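# Unplug the charger and leave it on the table

## Task

Pull the charger out of the power strip and set it down on the table, with the strip still lying flat on the table. It only counts if everything stays put without the robot holding it; at the end, open the grippers and move the arms away.

## Robot and tools

Robot: two arms, left_arm and right_arm, each ending in a two-finger gripper. A gripper's fingers point along its own +z axis and close along its own y axis. The reported hand position is the point between the finger pads, roughly 5 mm behind the fingertips.

World frame: every result gives each gripper's position in metres and its orientation as a quaternion (w, x, y, z) in one shared frame. The origin sits on the table surface midway between the arms, +z is up, +x reaches out over the table, and left_arm is on the +y side. The arm names do not match image left and right. Reported positions can be slightly wrong, more so when an arm is stretched far.

The 14-number row: both tools that move the arms take rows of 14 numbers, each between -1 and 1, always covering both arms even if one stays still. Order: dx, dy, dz, rx, ry, rz, opening for left_arm, then the same seven for right_arm. The first six of each arm are an offset, not a place: a change from that gripper's measured pose at the start of the action, written in the gripper's own axes (not world axes). A value of 1.0 stands for 0.6 m of travel or 180 degrees of turn. rx, ry, rz form a single rotation vector. The opening is absolute, not an offset: +1 is fully open (0.070 m), -1 is closed. Going from fully open to closed takes about 1 s or more.

execute_actions(actions): a list of actions run one after another. Each action is a table of up to 15 rows; each row lasts one control step of 1/30 s, and if fewer than 15 rows are given the last row repeats until 15 steps have passed. Every row in an action is measured from the pose at the start of that action, not from the row before. For the first action in a call, the start pose is the one last reported in a result. An empty list just returns the current state and images. Each control step the commanded pose is clipped to lie within 70 mm and 16 degrees of the measured pose, so large offsets need several actions; after an action the arm stops at its last clipped pose. For an arm that should stay put, send the correction back to its wanted pose in the first call of a reply and zeros afterward, plus the opening it should keep.

move(target, speed, blocking): target is one 14-number row as above; its offsets count from the pose in the latest result that showed one. Each gripper follows a straight line toward its target and both finish at the same time, taking 0.5 to 10 s (longer paths are cut off at 10 s). speed is each arm's top path speed in m/s, 0.002 to 0.5, default 0.25; turning is capped at twice that in rad/s. Openings are sent when the move begins. Moves do not avoid objects or the other arm, grippers can lag, wander, or overshoot the speed, especially near full reach. With blocking=false the result comes back after 0.5 s while the arm keeps going; further moves and execute_actions are rejected until a result shows the move has finished, so use wait or stop. The result adds a move: line saying how it ended (done, off_target, moving, held, fault) and which limits applied, plus each gripper's distance from its target. If only one arm is named, the other finished fine. held means a safety check blocked the last step; limits=paced means the sent pose was clipped; limits=held means some steps were blocked, after which the arm may surge faster than speed.

wait(seconds): 0 to 10 s, arms keep their last command; returns early if a running move ends. stop(): brakes a running move; needs room to slow down; fingers keep moving. zoom_image(camera, region): camera is cam_low, cam_left_wrist or cam_right_wrist; region is [x0, y0, x1, y1] in pixels of that camera's last image, top-left is (0, 0), at most 504 by 504. finished_scene(scene): ends the given scene for good and reports success; call it only once the charger is out and resting on the table, the strip is flat, and grippers have released and moved away.

Cameras: cam_low 672x504, cam_left_wrist and cam_right_wrist 504x504 each, with calibration given per camera (intrinsics K, distortion, and a world-to-camera transform); wrist camera poses follow their arm's joints.

Result lines: the state line lists each gripper's pose. Hand target lines show where the controller is now steering each gripper. grip_measured is the finger opening on the same -1..+1 scale; readings may be off by about 1 mm. To hold something, command an opening below grip_measured: about 0.04 below for a firm grip, less for a lighter one. Finger force tops out near 20 N per pad; fast closes can squeeze harder. A pose unreachable line means the clearance check altered or blocked that arm's command. MOTOR HOT warns from 65 °C; at 80 °C an OVER-TEMPERATURE FAULT drops that arm until it cools, so do not hold loads longer than needed.

Joint ranges (rad): waist -2.618 to 2.618, shoulder 0 to 3.140, elbow -2.967 to 0, forearm roll -1.745 to 1.745, wrist pitch -1.220 to 1.220, wrist roll -2.094 to 2.094. Load limits (N m): waist, shoulder, elbow 21.6; forearm roll, wrist pitch, wrist roll 7.52, though those three motors deliver only about 4 N m, and carried weight counts. Exceeding a load limit causes a torque fault: the arm freezes for 10 s and the rest of the call is dropped.

Avoid: knocking anything off the table (immediate failure), letting the arms collide or press on each other, dropping or slamming the charger, yanking hard enough to flip or drag the strip, and pushing hard into objects. Faster moves and targets set further beyond contact press harder. Unexpected brief tugs on a held part or nudges to loose objects can occur, so check images before releasing.

Each tool is called after ">>>" in YAML: its name, and indented under it one key for each argument.

## Session

>>> execute_actions:
  actions: []

Scene clock: 0.00 s.
left_arm: end_effector_position=(+0.3373, +0.4521, +0.2102) grip_measured=+1.00 end_effector_quat_wxyz=(+0.195, -0.530, +0.823, +0.060) | right_arm: end_effector_position=(+0.4628, -0.6697, +0.3046) grip_measured=+1.00 end_effector_quat_wxyz=(+0.619, +0.545, +0.557, -0.092)
Joint positions: left_arm=[ 0.311  1.703 -1.591  0.178  1.171 -0.73   0.07 ] | right_arm=[-0.59   2.066 -1.889 -1.199  0.377  1.882  0.07 ]
Motor temperatures (°C, as the motors report them): left_arm=[25 27 27 30 32 29] | right_arm=[27 26 26 30 28 28]
Hand target (left_arm): +0.337, +0.452, +0.210; +0.195, -0.530, +0.823, +0.060
Hand target (right_arm): +0.463, -0.670, +0.305; +0.619, +0.545, +0.557, -0.092
camera_calibration (this result's frames):
cam_left_wrist: T_world_to_cam=[[0.906317, -0.413048, 0.0893306, -0.134401], [-0.422554, -0.882689, 0.205691, 0.499602], [-0.00610909, -0.224168, -0.974531, 0.428703], [0, 0, 0, 1]] pos_world=[0.335538, 0.481581, 0.327027]
cam_right_wrist: T_world_to_cam=[[-0.723282, -0.363891, -0.586895, 0.265785], [-0.0123838, 0.85659, -0.515849, 0.734492], [0.690441, -0.365836, -0.624063, -0.249089], [0, 0, 0, 1]] pos_world=[0.373315, -0.623568, 0.379427]

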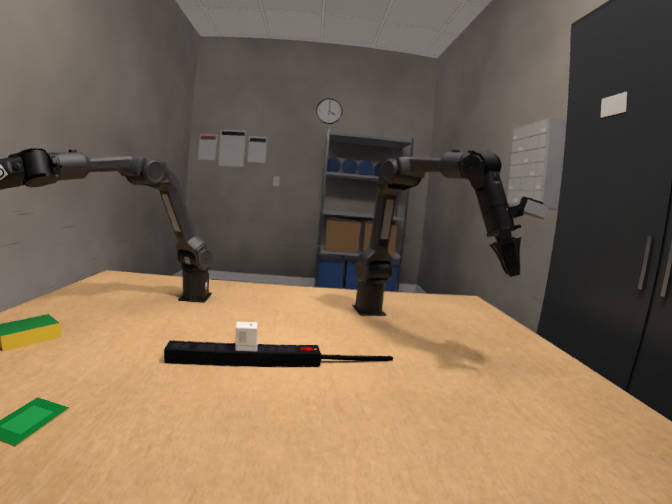

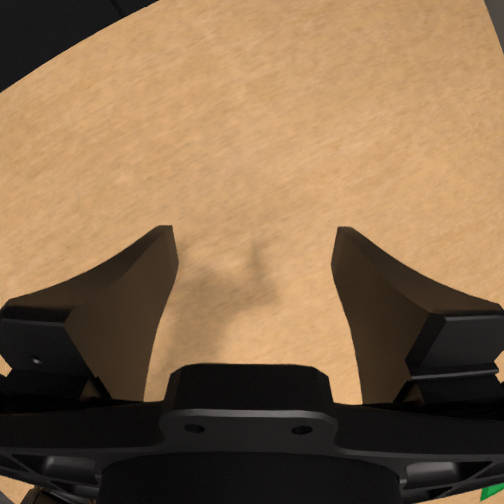

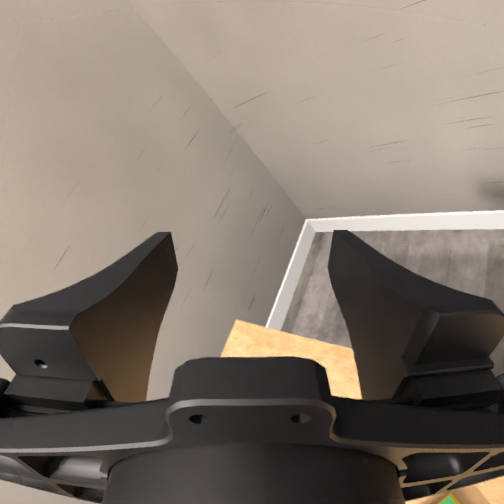

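>>> zoom_image:
  camera: "cam_low"
  region: [150, 300, 350, 400]

Region (150, 300, 350, 400) of cam_low's 672x504 image, scaled by 2.520, with more detail than that image has.

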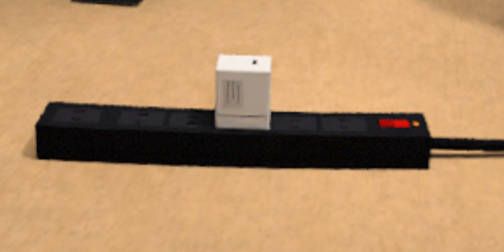

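>>> move:
  target: [0.722,-0.296,-0.014,-0.031,0.248,-0.189,1,0.675,0.086,-0.823,0.2465,0.4937,0.024,1]
  speed: 0.3

Scene clock: 4.70 s.
left_arm: end_effector_position=(+0.3333, +0.0075, +0.0695) grip_measured=+1.00 end_effector_quat_wxyz=(+0.146, +0.735, -0.643, +0.160) | right_arm: end_effector_position=(+0.3594, -0.0621, +0.1251) grip_measured=+1.00 end_effector_quat_wxyz=(-0.153, +0.648, +0.726, +0.173)
Joint positions: left_arm=[-0.538  1.928 -1.331 -0.49   0.899 -1.823  0.07 ] | right_arm=[ 0.256  1.988 -1.644  0.477  1.213  1.594  0.07 ]
Motor temperatures (°C, as the motors report them): left_arm=[25 28 27 30 32 29] | right_arm=[27 26 26 30 28 28]
Hand target (left_arm): +0.333, +0.008, +0.070; +0.145, +0.735, -0.642, +0.160
Hand target (right_arm): +0.360, -0.063, +0.125; -0.152, +0.648, +0.726, +0.173
Off the commanded pose (left_arm): 0.005 m, 1 deg.
Off the commanded pose (right_arm): 0.007 m, 4 deg.
joint sent to its limit (right arm) — the command would take joint 5 (wrist pitch) past its upper limit, so that joint was sent only as far as its limit.
move: off_target (left_arm, right_arm)
camera_calibration (this result's frames):
cam_left_wrist: T_world_to_cam=[[0.990724, 0.131019, -0.0360681, -0.325365], [0.0972238, -0.497947, 0.86174, -0.0872992], [0.0949444, -0.857253, -0.506066, 0.130465], [0, 0, 0, 1]] pos_world=[0.318448, 0.111, 0.129518]
cam_right_wrist: T_world_to_cam=[[-0.99568, -0.0884405, -0.0282863, 0.351849], [-0.06781, 0.484466, 0.872178, -0.056657], [-0.0634321, 0.870328, -0.48837, 0.263356], [0, 0, 0, 1]] pos_world=[0.363192, -0.17064, 0.187982]

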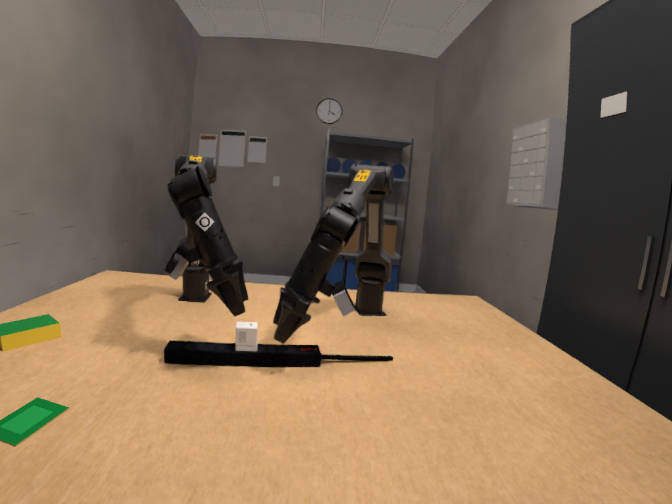

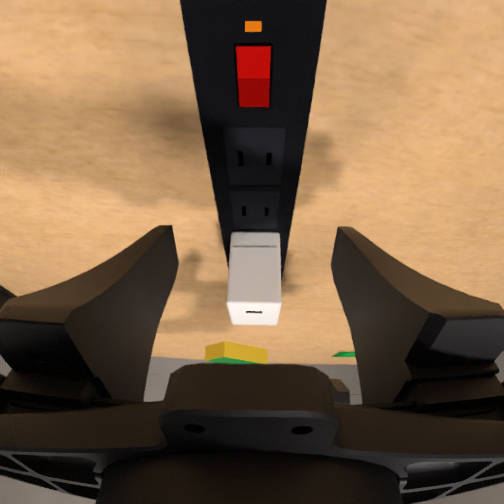

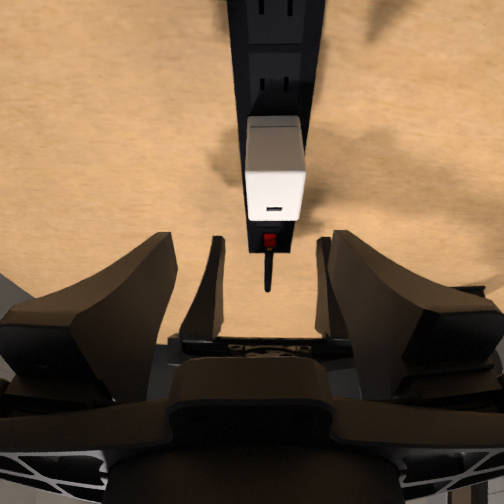

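>>> move:
  target: [-0.022,0,0.081,0,0,0,1,-0.023,-0.028,0.1,0.019,0,0,1]
  speed: 0.08

>>> zoom_image:
  camera: "cam_low"
  region: [150, 280, 350, 400]

Scene clock: 6.23 s.
left_arm: end_effector_position=(+0.3340, -0.0008, +0.0196) grip_measured=+1.00 end_effector_quat_wxyz=(+0.145, +0.735, -0.642, +0.159) | right_arm: end_effector_position=(+0.3436, -0.0494, +0.0635) grip_measured=+1.00 end_effector_quat_wxyz=(-0.172, +0.643, +0.731, +0.151)
Joint positions: left_arm=[-0.559  2.025 -1.266 -0.562  0.751 -1.733  0.07 ] | right_arm=[ 0.293  2.055 -1.503  0.521  1.074  1.518  0.07 ]
Motor temperatures (°C, as the motors report them): left_arm=[25 28 27 30 32 29] | right_arm=[27 27 26 30 28 28]
Hand target (left_arm): +0.334, -0.001, +0.020; +0.145, +0.735, -0.642, +0.160
Hand target (right_arm): +0.344, -0.049, +0.064; -0.172, +0.643, +0.731, +0.151
Off the commanded pose (left_arm): 0.000 m, 0 deg.
Off the commanded pose (right_arm): 0.001 m, 0 deg.
move: done
camera_calibration (this result's frames):
cam_left_wrist: T_world_to_cam=[[0.990684, 0.131232, -0.0363792, -0.326751], [0.0976615, -0.498466, 0.861391, -0.048666], [0.0949086, -0.856919, -0.506639, 0.0980147], [0, 0, 0, 1]] pos_world=[0.319157, 0.102613, 0.0796916]
cam_right_wrist: T_world_to_cam=[[-0.993077, -0.114458, 0.026415, 0.32983], [-0.0332112, 0.489278, 0.871495, -0.0218276], [-0.112674, 0.864584, -0.489692, 0.237883], [0, 0, 0, 1]] pos_world=[0.353624, -0.157238, 0.1268]

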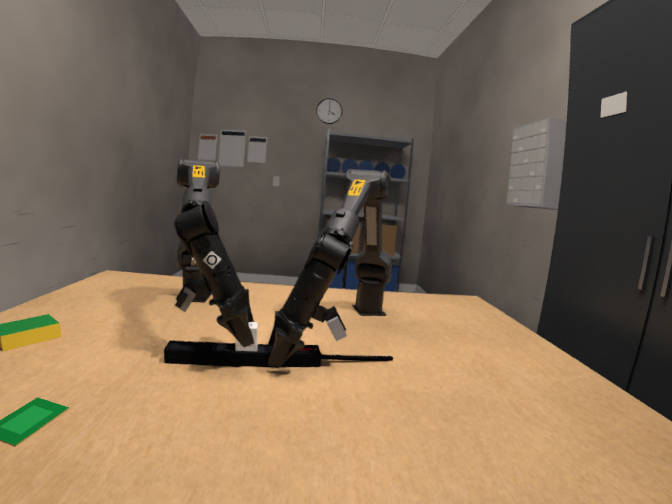

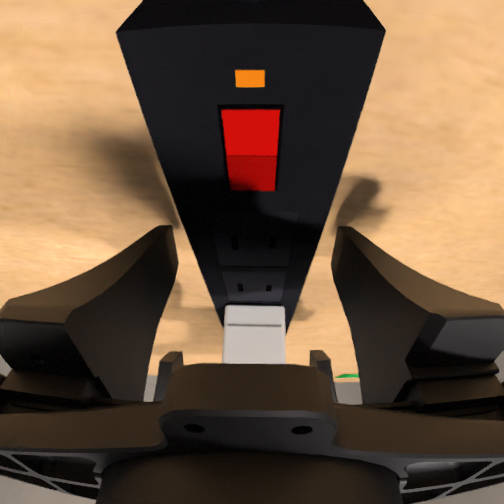

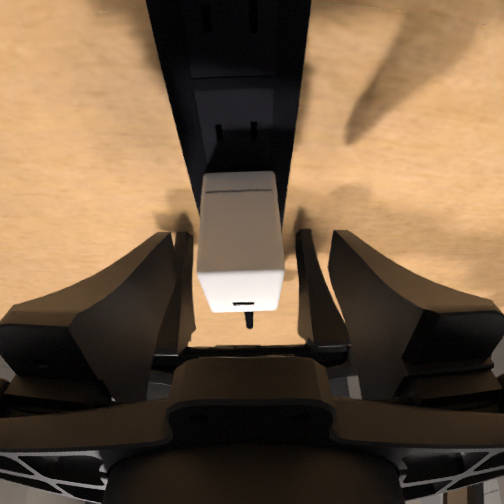

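Region (150, 280, 350, 400) of cam_low's 672x504 image, scaled by 2.520, with more detail than that image has; it fills the top 302 rows of this view, and the rest is white.

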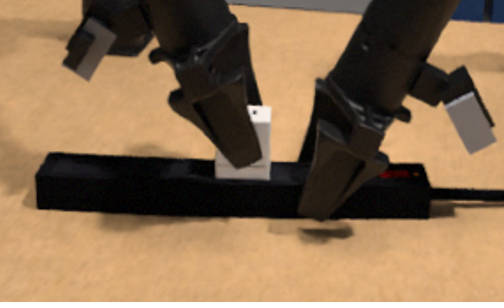

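>>> move:
  target: [0,0.004,0,0,0,0,0.4,0,0.009,0,0,0,0,0.1]
  speed: 0.03

>>> move:
  target: [0,0,0,0,0,0,0.18,0,0,0,0,0,0,-0.2]

Scene clock: 7.13 s.
left_arm: end_effector_position=(+0.3316, -0.0011, +0.0196) grip_measured=+0.40 end_effector_quat_wxyz=(+0.145, +0.735, -0.642, +0.159) | right_arm: end_effector_position=(+0.3490, -0.0486, +0.0635) grip_measured=+0.10 end_effector_quat_wxyz=(-0.172, +0.643, +0.731, +0.151)
Joint positions: left_arm=[-0.562  2.019 -1.255 -0.564  0.746 -1.733  0.049] | right_arm=[ 0.29   2.074 -1.534  0.518  1.086  1.523  0.039]
Motor temperatures (°C, as the motors report them): left_arm=[25 28 27 30 32 29] | right_arm=[27 27 26 30 28 28]
Hand target (left_arm): +0.332, -0.001, +0.020; +0.145, +0.735, -0.642, +0.159
Hand target (right_arm): +0.349, -0.049, +0.063; -0.172, +0.643, +0.731, +0.151
Off the commanded pose (left_arm): 0.000 m, 0 deg.
Off the commanded pose (right_arm): 0.000 m, 0 deg.
move: done
camera_calibration (this result's frames):
cam_left_wrist: T_world_to_cam=[[0.990682, 0.131233, -0.0364318, -0.324315], [0.0977112, -0.498499, 0.861366, -0.0485865], [0.0948784, -0.856899, -0.506677, 0.0980271], [0, 0, 0, 1]] pos_world=[0.31674, 0.10234, 0.0797034]
cam_right_wrist: T_world_to_cam=[[-0.993073, -0.114537, 0.0262319, 0.3353], [-0.0333938, 0.489146, 0.871562, -0.021923], [-0.112657, 0.864649, -0.489583, 0.23781], [0, 0, 0, 1]] pos_world=[0.359037, -0.156495, 0.126739]

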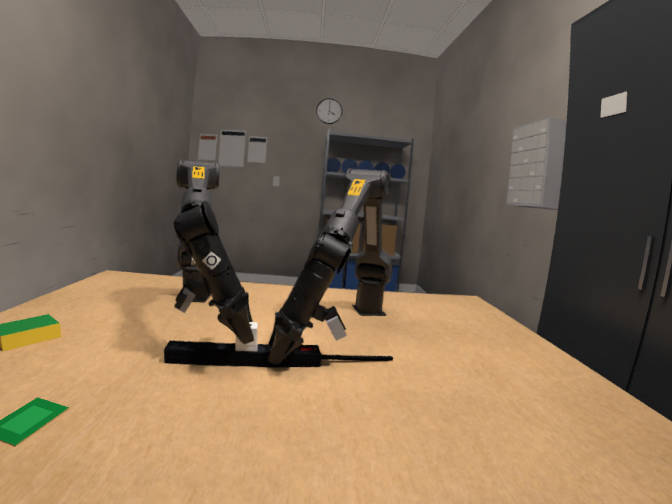

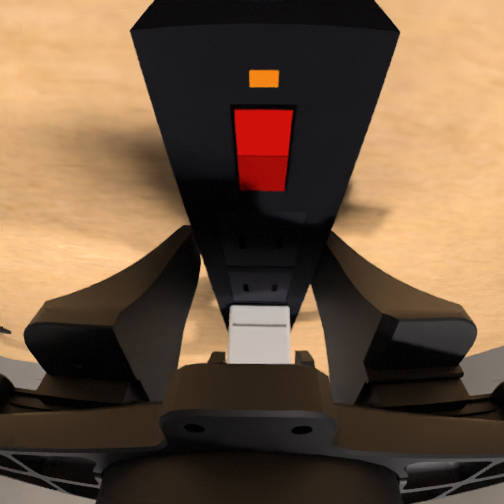

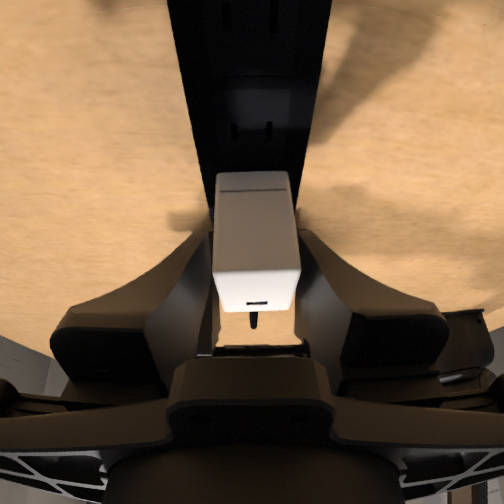

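Scene clock: 7.63 s.
left_arm: end_effector_position=(+0.3323, -0.0009, +0.0196) grip_measured=+0.23 end_effector_quat_wxyz=(+0.145, +0.736, -0.642, +0.160) | right_arm: end_effector_position=(+0.3483, -0.0486, +0.0635) grip_measured=-0.13 end_effector_quat_wxyz=(-0.173, +0.643, +0.731, +0.150)
Joint positions: left_arm=[-0.562  2.019 -1.255 -0.564  0.743 -1.733  0.043] | right_arm=[ 0.29   2.074 -1.534  0.518  1.089  1.523  0.03 ]
Motor temperatures (°C, as the motors report them): left_arm=[25 28 27 30 32 29] | right_arm=[27 27 26 30 28 28]
Hand target (left_arm): +0.332, -0.001, +0.020; +0.145, +0.735, -0.642, +0.159
Hand target (right_arm): +0.349, -0.049, +0.063; -0.172, +0.643, +0.731, +0.151
Off the commanded pose (left_arm): 0.001 m, 0 deg.
Off the commanded pose (right_arm): 0.001 m, 0 deg.
move: done
camera_calibration (this result's frames):
cam_left_wrist: T_world_to_cam=[[0.990571, 0.132689, -0.034108, -0.325003], [0.0964262, -0.498384, 0.861577, -0.0481542], [0.0973232, -0.856742, -0.506479, 0.0972798], [0, 0, 0, 1]] pos_world=[0.317114, 0.102469, 0.0796735]
cam_right_wrist: T_world_to_cam=[[-0.992809, -0.116146, 0.0289904, 0.334231], [-0.0317909, 0.489285, 0.871545, -0.0225454], [-0.115411, 0.864356, -0.489458, 0.238698], [0, 0, 0, 1]] pos_world=[0.358659, -0.156469, 0.126793]

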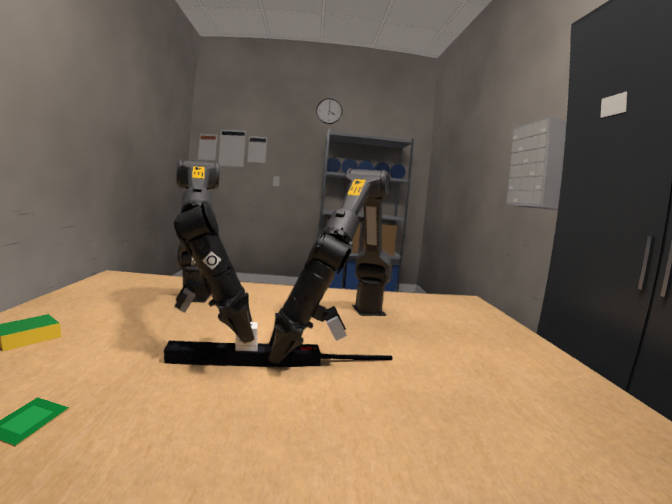

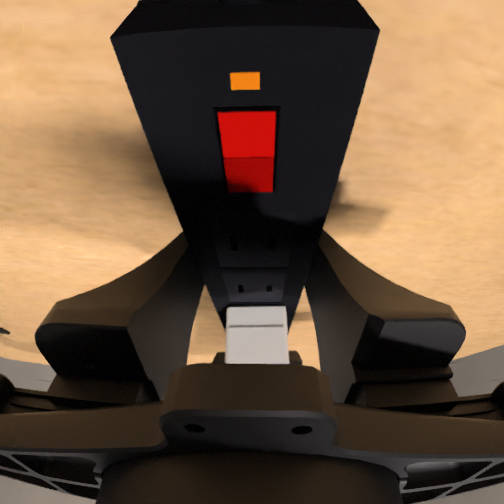

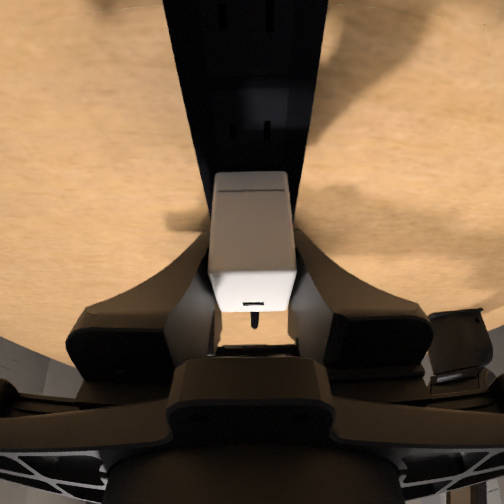

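>>> move:
  target: [-0.002,0,0.004,0,0,0,0.18,0.03,0,-0.06,0,0,0,-0.2]
  speed: 0.025

Scene clock: 9.63 s.
left_arm: end_effector_position=(+0.3323, -0.0011, +0.0177) grip_measured=+0.23 end_effector_quat_wxyz=(+0.145, +0.735, -0.642, +0.161) | right_arm: end_effector_position=(+0.3487, -0.0482, +0.1043) grip_measured=-0.13 end_effector_quat_wxyz=(-0.174, +0.643, +0.731, +0.150)
Joint positions: left_arm=[-0.561  2.023 -1.252 -0.57   0.737 -1.725  0.043] | right_arm=[ 0.291  2.032 -1.633  0.488  1.212  1.596  0.03 ]
Motor temperatures (°C, as the motors report them): left_arm=[25 28 27 30 32 29] | right_arm=[27 27 26 31 28 28]
Hand target (left_arm): +0.332, -0.001, +0.017; +0.145, +0.736, -0.642, +0.160
Hand target (right_arm): +0.349, -0.048, +0.104; -0.174, +0.643, +0.731, +0.150
Off the commanded pose (left_arm): 0.001 m, 0 deg.
Off the commanded pose (right_arm): 0.001 m, 0 deg.
move: done
camera_calibration (this result's frames):
cam_left_wrist: T_world_to_cam=[[0.990583, 0.132685, -0.0337657, -0.325118], [0.0960011, -0.497286, 0.862259, -0.0464108], [0.0976175, -0.857381, -0.50534, 0.0960811], [0, 0, 0, 1]] pos_world=[0.317133, 0.102437, 0.0775939]
cam_right_wrist: T_world_to_cam=[[-0.99275, -0.116755, 0.0285704, 0.33356], [-0.0323513, 0.488458, 0.871988, -0.0582054], [-0.115764, 0.864741, -0.488693, 0.258401], [0, 0, 0, 1]] pos_world=[0.359173, -0.156074, 0.167503]

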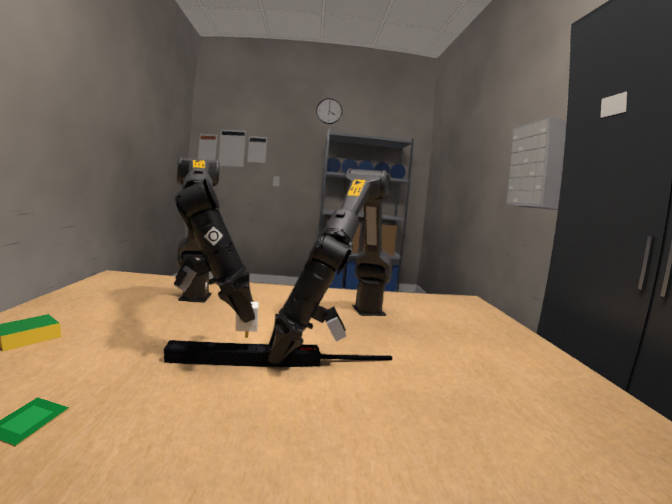

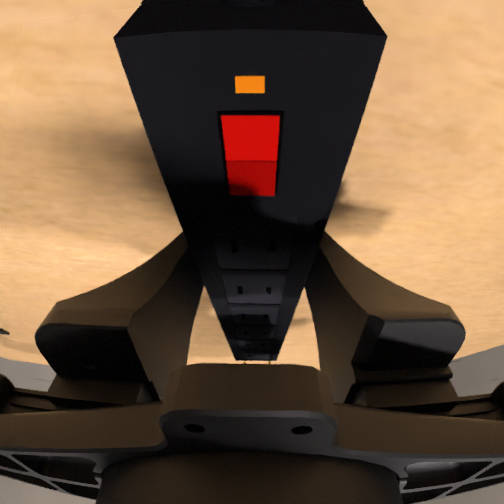

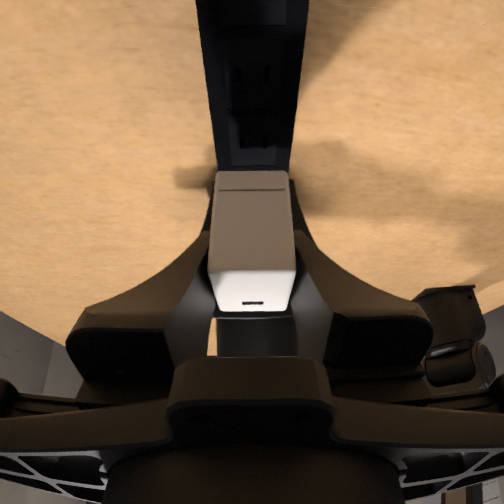

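>>> move:
  target: [0,0,0,0,0,0,1,-0.423,0.093,-0.203,-0.153,-0.398,-0.476,-0.2]
  speed: 0.3

Scene clock: 14.17 s.
left_arm: end_effector_position=(+0.3323, -0.0011, +0.0177) grip_measured=+1.00 end_effector_quat_wxyz=(+0.145, +0.735, -0.642, +0.161) | right_arm: end_effector_position=(+0.4401, -0.3225, +0.1028) grip_measured=-0.13 end_effector_quat_wxyz=(+0.515, -0.004, +0.857, -0.007)
Joint positions: left_arm=[-0.561  2.023 -1.252 -0.57   0.737 -1.725  0.07 ] | right_arm=[-0.205  1.79  -0.799 -0.362 -0.434  0.233  0.03 ]
Motor temperatures (°C, as the motors report them): left_arm=[25 28 27 30 32 29] | right_arm=[27 27 26 31 28 28]
Hand target (left_arm): +0.332, -0.001, +0.018; +0.145, +0.735, -0.642, +0.161
Hand target (right_arm): +0.440, -0.323, +0.103; +0.515, -0.004, +0.857, -0.007
Off the commanded pose (left_arm): 0.000 m, 0 deg.
Off the commanded pose (right_arm): 0.004 m, 1 deg.
move: off_target (right_arm)
camera_calibration (this result's frames):
cam_left_wrist: T_world_to_cam=[[0.990583, 0.132686, -0.0337652, -0.325118], [0.0960008, -0.497284, 0.86226, -0.0464114], [0.0976185, -0.857381, -0.505339, 0.0960813], [0, 0, 0, 1]] pos_world=[0.317133, 0.102437, 0.0775947]
cam_right_wrist: T_world_to_cam=[[-0.0247928, -0.999685, 0.00396937, -0.315945], [-0.884165, 0.0200745, -0.466744, 0.441611], [0.466517, -0.0150815, -0.884383, 0.00612721], [0, 0, 0, 1]] pos_world=[0.379765, -0.324618, 0.212792]

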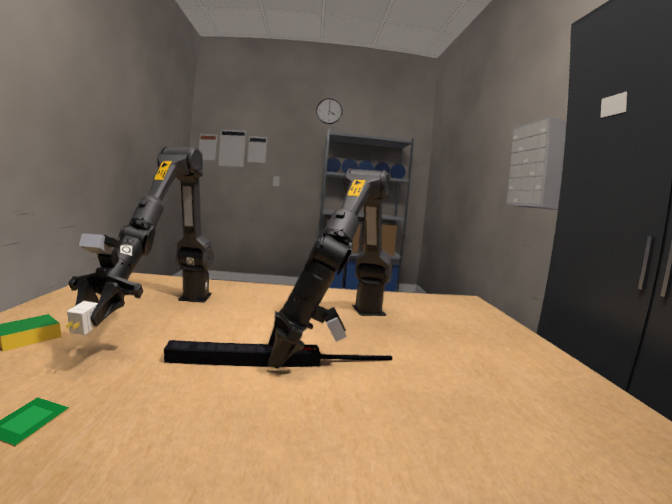

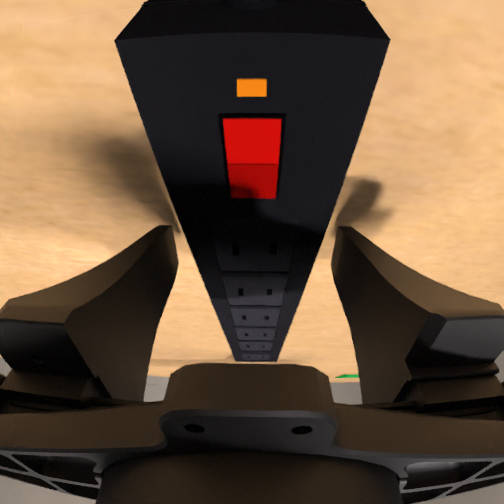

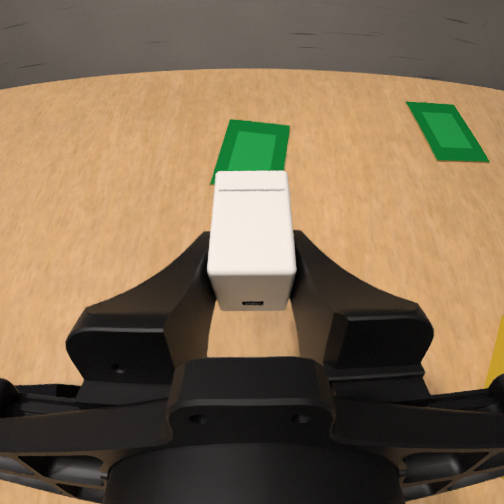

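>>> move:
  target: [-0.03,0,-0.17,0,0,0,1,0.088,0,0.047,0,0,0,-0.2]
  speed: 0.1

>>> zoom_image:
  camera: "cam_low"
  region: [20, 290, 180, 430]

Scene clock: 15.63 s.
left_arm: end_effector_position=(+0.3254, +0.0578, +0.1025) grip_measured=+1.00 end_effector_quat_wxyz=(+0.144, +0.735, -0.642, +0.161) | right_arm: end_effector_position=(+0.4395, -0.3238, +0.0423) grip_measured=-0.13 end_effector_quat_wxyz=(+0.515, -0.004, +0.857, -0.008)
Joint positions: left_arm=[-0.411  1.804 -1.284 -0.478  1.016 -1.744  0.07 ] | right_arm=[-0.208  1.983 -0.746 -0.244 -0.67   0.092  0.03 ]
Motor temperatures (°C, as the motors report them): left_arm=[25 28 27 30 32 29] | right_arm=[27 27 26 31 28 28]
Hand target (left_arm): +0.325, +0.057, +0.102; +0.145, +0.735, -0.642, +0.161
Hand target (right_arm): +0.440, -0.324, +0.042; +0.515, -0.004, +0.857, -0.008
Off the commanded pose (left_arm): 0.000 m, 0 deg.
Off the commanded pose (right_arm): 0.001 m, 0 deg.
move: done
camera_calibration (this result's frames):
cam_left_wrist: T_world_to_cam=[[0.990594, 0.132916, -0.0324968, -0.32336], [0.094986, -0.497033, 0.862517, -0.0892653], [0.0984902, -0.857491, -0.504983, 0.189753], [0, 0, 0, 1]] pos_world=[0.310109, 0.161323, 0.162307]
cam_right_wrist: T_world_to_cam=[[-0.0262061, -0.999642, 0.00541646, -0.316425], [-0.884178, 0.0206504, -0.466694, 0.412966], [0.466415, -0.0170193, -0.884402, -0.0477505], [0, 0, 0, 1]] pos_world=[0.379115, -0.325652, 0.152212]

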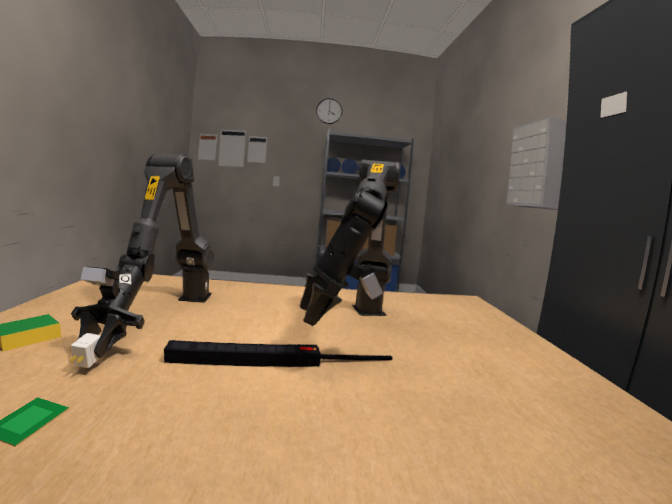

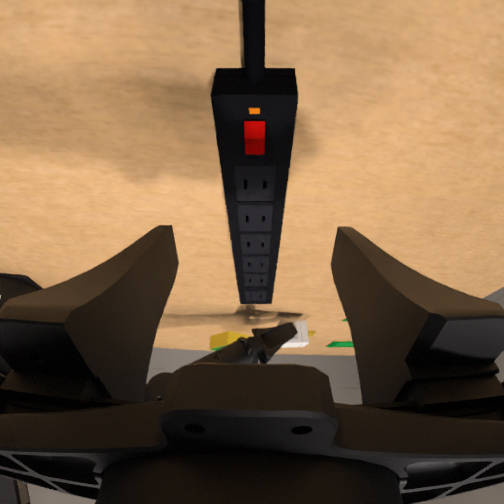

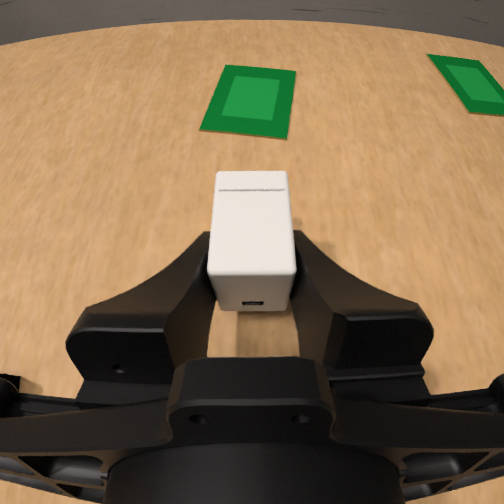

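Region (20, 290, 180, 430) of cam_low's 672x504 image, scaled by 3.150, with more detail than that image has; it fills the top 441 rows of this view, and the rest is white.

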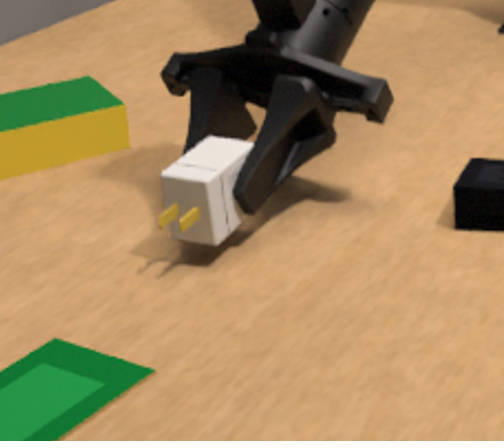

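>>> move:
  target: [0,0,0,0,0,0,1,0.018,0,0.0095,0,0,0,-0.2]
  speed: 0.02

>>> zoom_image:
  camera: "cam_low"
  region: [20, 290, 180, 430]

Scene clock: 16.80 s.
left_arm: end_effector_position=(+0.3254, +0.0576, +0.1023) grip_measured=+1.00 end_effector_quat_wxyz=(+0.145, +0.735, -0.642, +0.161) | right_arm: end_effector_position=(+0.4392, -0.3240, +0.0297) grip_measured=-0.13 end_effector_quat_wxyz=(+0.515, -0.004, +0.857, -0.008)
Joint positions: left_arm=[-0.411  1.805 -1.283 -0.478  1.015 -1.744  0.07 ] | right_arm=[-0.209  2.027 -0.742 -0.231 -0.717  0.075  0.03 ]
Motor temperatures (°C, as the motors report them): left_arm=[25 28 27 30 32 29] | right_arm=[27 27 26 31 29 28]
Hand target (left_arm): +0.325, +0.058, +0.102; +0.144, +0.735, -0.642, +0.161
Hand target (right_arm): +0.439, -0.324, +0.030; +0.515, -0.004, +0.857, -0.008
Off the commanded pose (left_arm): 0.000 m, 0 deg.
Off the commanded pose (right_arm): 0.000 m, 0 deg.
move: done
camera_calibration (this result's frames):
cam_left_wrist: T_world_to_cam=[[0.990637, 0.132574, -0.0325957, -0.323263], [0.0948978, -0.497043, 0.862521, -0.0891974], [0.0981462, -0.857539, -0.50497, 0.18958], [0, 0, 0, 1]] pos_world=[0.310094, 0.161094, 0.16213]
cam_right_wrist: T_world_to_cam=[[-0.0263753, -0.999636, 0.00564655, -0.316521], [-0.884328, 0.0206983, -0.466408, 0.406955], [0.466121, -0.017295, -0.884552, -0.058713], [0, 0, 0, 1]] pos_world=[0.3789, -0.325845, 0.139659]

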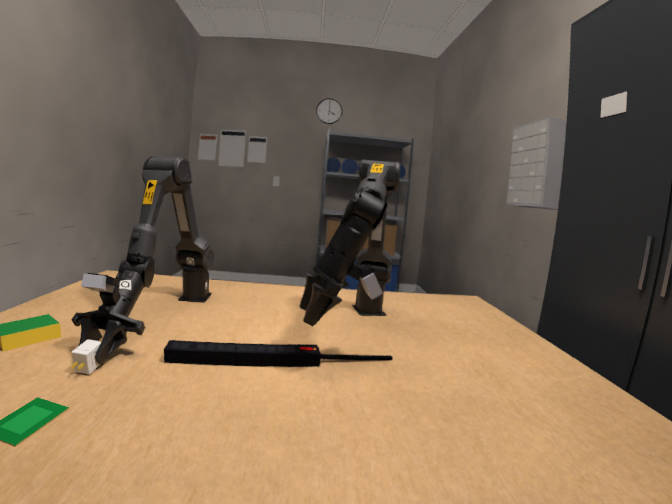

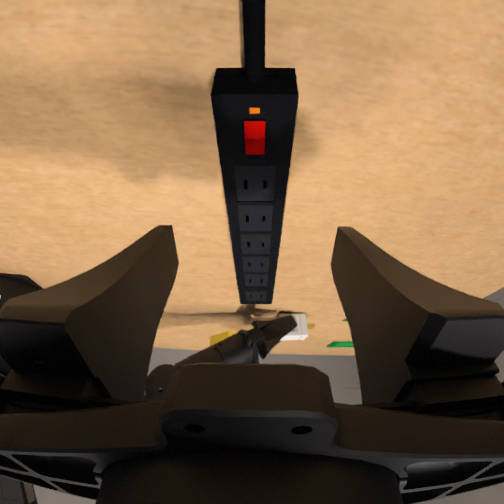

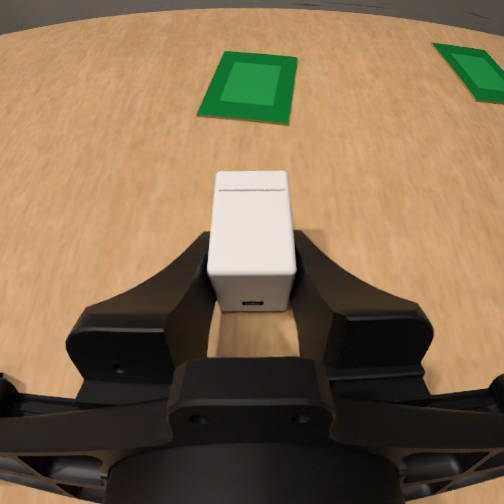

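Region (20, 290, 180, 430) of cam_low's 672x504 image, scaled by 3.150, with more detail than that image has; it fills the top 441 rows of this view, and the rest is white.

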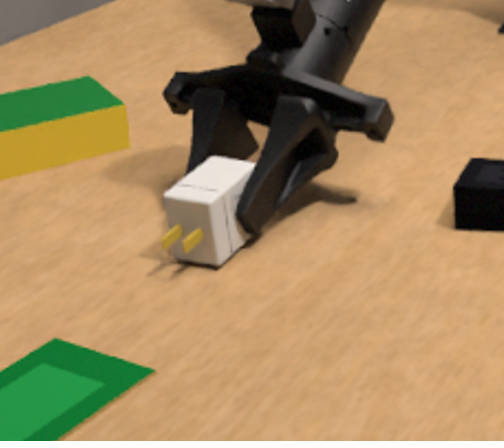

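>>> move:
  target: [0,0,0,0,0,0,1,0.006,0,0.003,0,0,0,-0.2]
  speed: 0.015

Scene clock: 17.73 s.
left_arm: end_effector_position=(+0.3254, +0.0578, +0.1024) grip_measured=+1.00 end_effector_quat_wxyz=(+0.145, +0.735, -0.642, +0.161) | right_arm: end_effector_position=(+0.4395, -0.3242, +0.0266) grip_measured=-0.13 end_effector_quat_wxyz=(+0.517, -0.004, +0.856, -0.008)
Joint positions: left_arm=[-0.411  1.804 -1.284 -0.478  1.016 -1.744  0.07 ] | right_arm=[-0.209  2.041 -0.741 -0.227 -0.735  0.069  0.03 ]
Motor temperatures (°C, as the motors report them): left_arm=[25 28 27 30 32 29] | right_arm=[27 27 26 31 29 28]
Hand target (left_arm): +0.325, +0.058, +0.102; +0.145, +0.735, -0.642, +0.161
Hand target (right_arm): +0.439, -0.324, +0.026; +0.515, -0.004, +0.857, -0.008
Off the commanded pose (left_arm): 0.000 m, 0 deg.
Off the commanded pose (right_arm): 0.001 m, 0 deg.
move: done
camera_calibration (this result's frames):
cam_left_wrist: T_world_to_cam=[[0.990614, 0.132773, -0.0324988, -0.323327], [0.0949158, -0.497045, 0.862518, -0.0892484], [0.0983656, -0.857507, -0.504982, 0.18972], [0, 0, 0, 1]] pos_world=[0.310102, 0.161255, 0.162276]
cam_right_wrist: T_world_to_cam=[[-0.0265489, -0.999631, 0.00568964, -0.316552], [-0.882591, 0.0207671, -0.469683, 0.405138], [0.469392, -0.0174912, -0.882817, -0.0630907], [0, 0, 0, 1]] pos_world=[0.378782, -0.325952, 0.13639]

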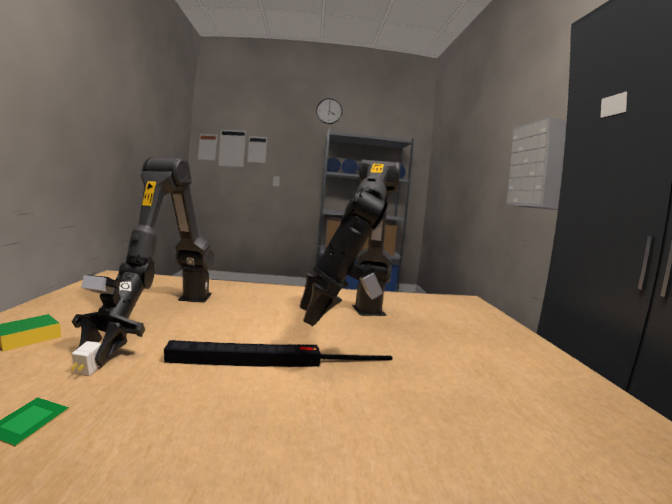

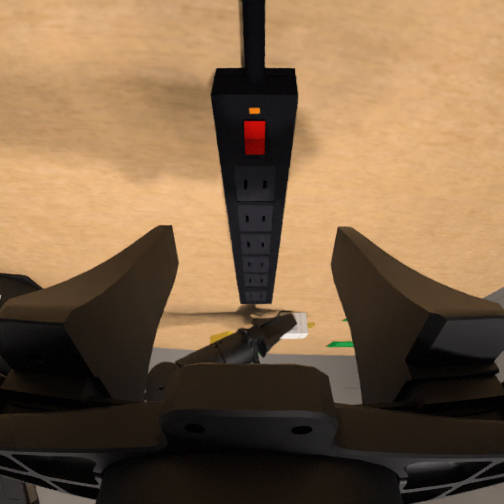

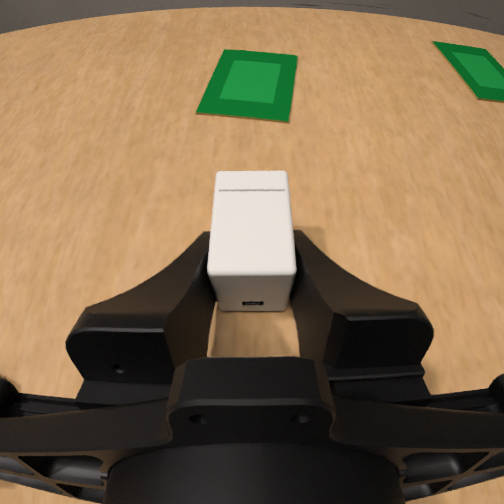

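>>> move:
  target: [0,0,0,0,0,0,1,0,0,0,0,0,0,0.6]

>>> move:
  target: [0,0,0,0,0,0,1,-0.12,0,-0.1,0,0,0,0.6]
  speed: 0.15

Scene clock: 18.57 s.
left_arm: end_effector_position=(+0.3254, +0.0578, +0.1024) grip_measured=+1.00 end_effector_quat_wxyz=(+0.144, +0.735, -0.642, +0.161) | right_arm: end_effector_position=(+0.4395, -0.3242, +0.0265) grip_measured=+0.60 end_effector_quat_wxyz=(+0.516, -0.004, +0.856, -0.008)
Joint positions: left_arm=[-0.411  1.804 -1.284 -0.478  1.016 -1.744  0.07 ] | right_arm=[-0.209  2.041 -0.741 -0.227 -0.735  0.069  0.056]
Motor temperatures (°C, as the motors report them): left_arm=[25 28 27 30 32 29] | right_arm=[27 27 26 31 29 28]
Hand target (left_arm): +0.325, +0.058, +0.102; +0.145, +0.735, -0.642, +0.161
Hand target (right_arm): +0.440, -0.324, +0.027; +0.517, -0.004, +0.856, -0.008
Off the commanded pose (left_arm): 0.000 m, 0 deg.
Off the commanded pose (right_arm): 0.000 m, 0 deg.
move: done
camera_calibration (this result's frames):
cam_left_wrist: T_world_to_cam=[[0.99061, 0.132801, -0.0324973, -0.323334], [0.0949285, -0.497042, 0.862518, -0.089249], [0.0983907, -0.857504, -0.504981, 0.189719], [0, 0, 0, 1]] pos_world=[0.310104, 0.161264, 0.162276]
cam_right_wrist: T_world_to_cam=[[-0.0265237, -0.999632, 0.00571731, -0.316559], [-0.882763, 0.0207383, -0.46936, 0.405088], [0.469069, -0.0174962, -0.882988, -0.0630384], [0, 0, 0, 1]] pos_world=[0.37877, -0.325947, 0.13628]

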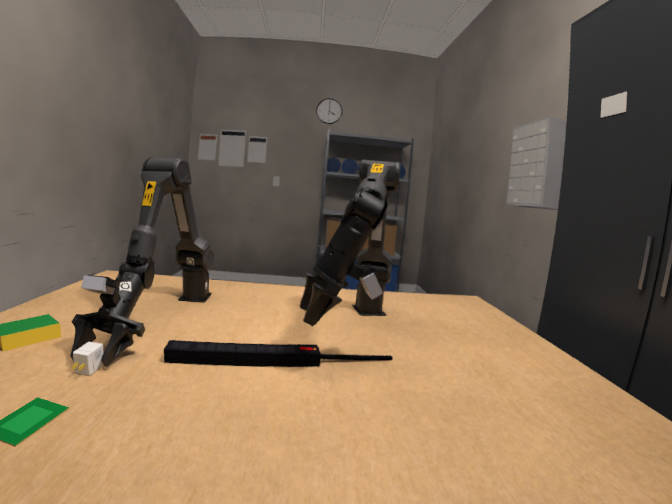

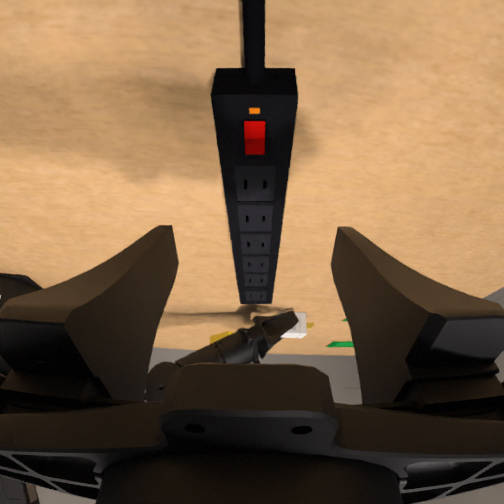

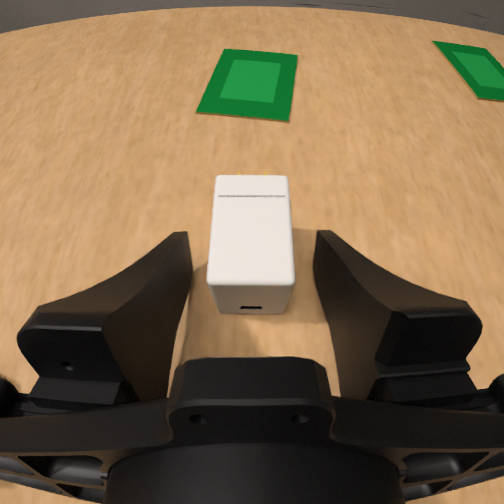

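Scene clock: 19.50 s.
left_arm: end_effector_position=(+0.3254, +0.0578, +0.1024) grip_measured=+1.00 end_effector_quat_wxyz=(+0.144, +0.735, -0.642, +0.161) | right_arm: end_effector_position=(+0.4209, -0.3223, +0.1191) grip_measured=+0.60 end_effector_quat_wxyz=(+0.516, -0.005, +0.856, -0.007)
Joint positions: left_arm=[-0.411  1.804 -1.284 -0.478  1.016 -1.744  0.07 ] | right_arm=[-0.218  1.692 -0.743 -0.425 -0.401  0.291  0.056]
Motor temperatures (°C, as the motors report them): left_arm=[25 28 27 30 32 29] | right_arm=[27 27 26 31 29 28]
Hand target (left_arm): +0.325, +0.058, +0.102; +0.144, +0.735, -0.642, +0.161
Hand target (right_arm): +0.421, -0.322, +0.119; +0.516, -0.004, +0.856, -0.007
Off the commanded pose (left_arm): 0.000 m, 0 deg.
Off the commanded pose (right_arm): 0.001 m, 0 deg.
move: done
camera_calibration (this result's frames):
cam_left_wrist: T_world_to_cam=[[0.99061, 0.132801, -0.0324973, -0.323334], [0.0949286, -0.497042, 0.862518, -0.0892489], [0.0983906, -0.857504, -0.504981, 0.189719], [0, 0, 0, 1]] pos_world=[0.310104, 0.161264, 0.162276]
cam_right_wrist: T_world_to_cam=[[-0.0242193, -0.999699, 0.00402028, -0.316474], [-0.883076, 0.0195086, -0.468824, 0.431834], [0.468604, -0.0149048, -0.883283, 0.0285397], [0, 0, 0, 1]] pos_world=[0.360304, -0.324378, 0.228935]

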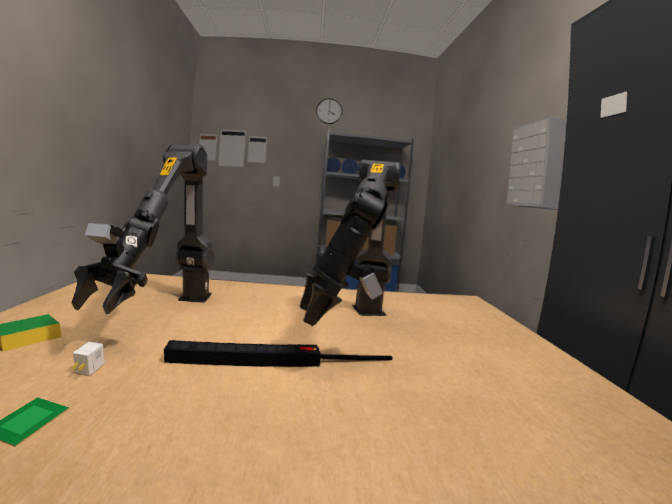

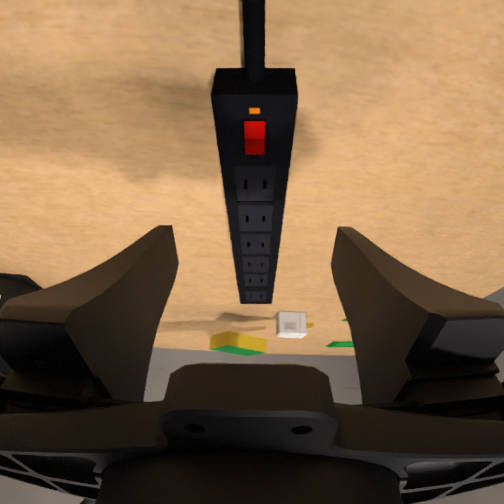

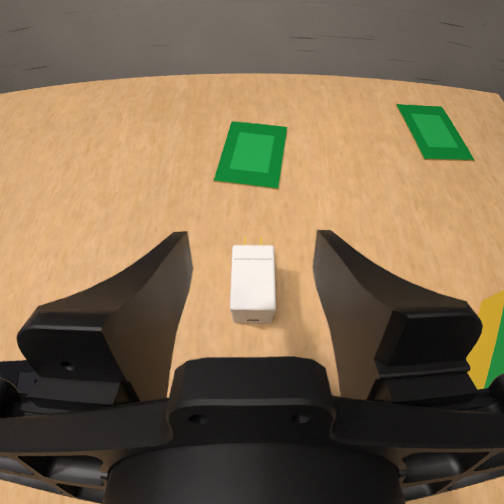

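>>> finished_scene:
  scene: 2

The scene is finished: the task was done.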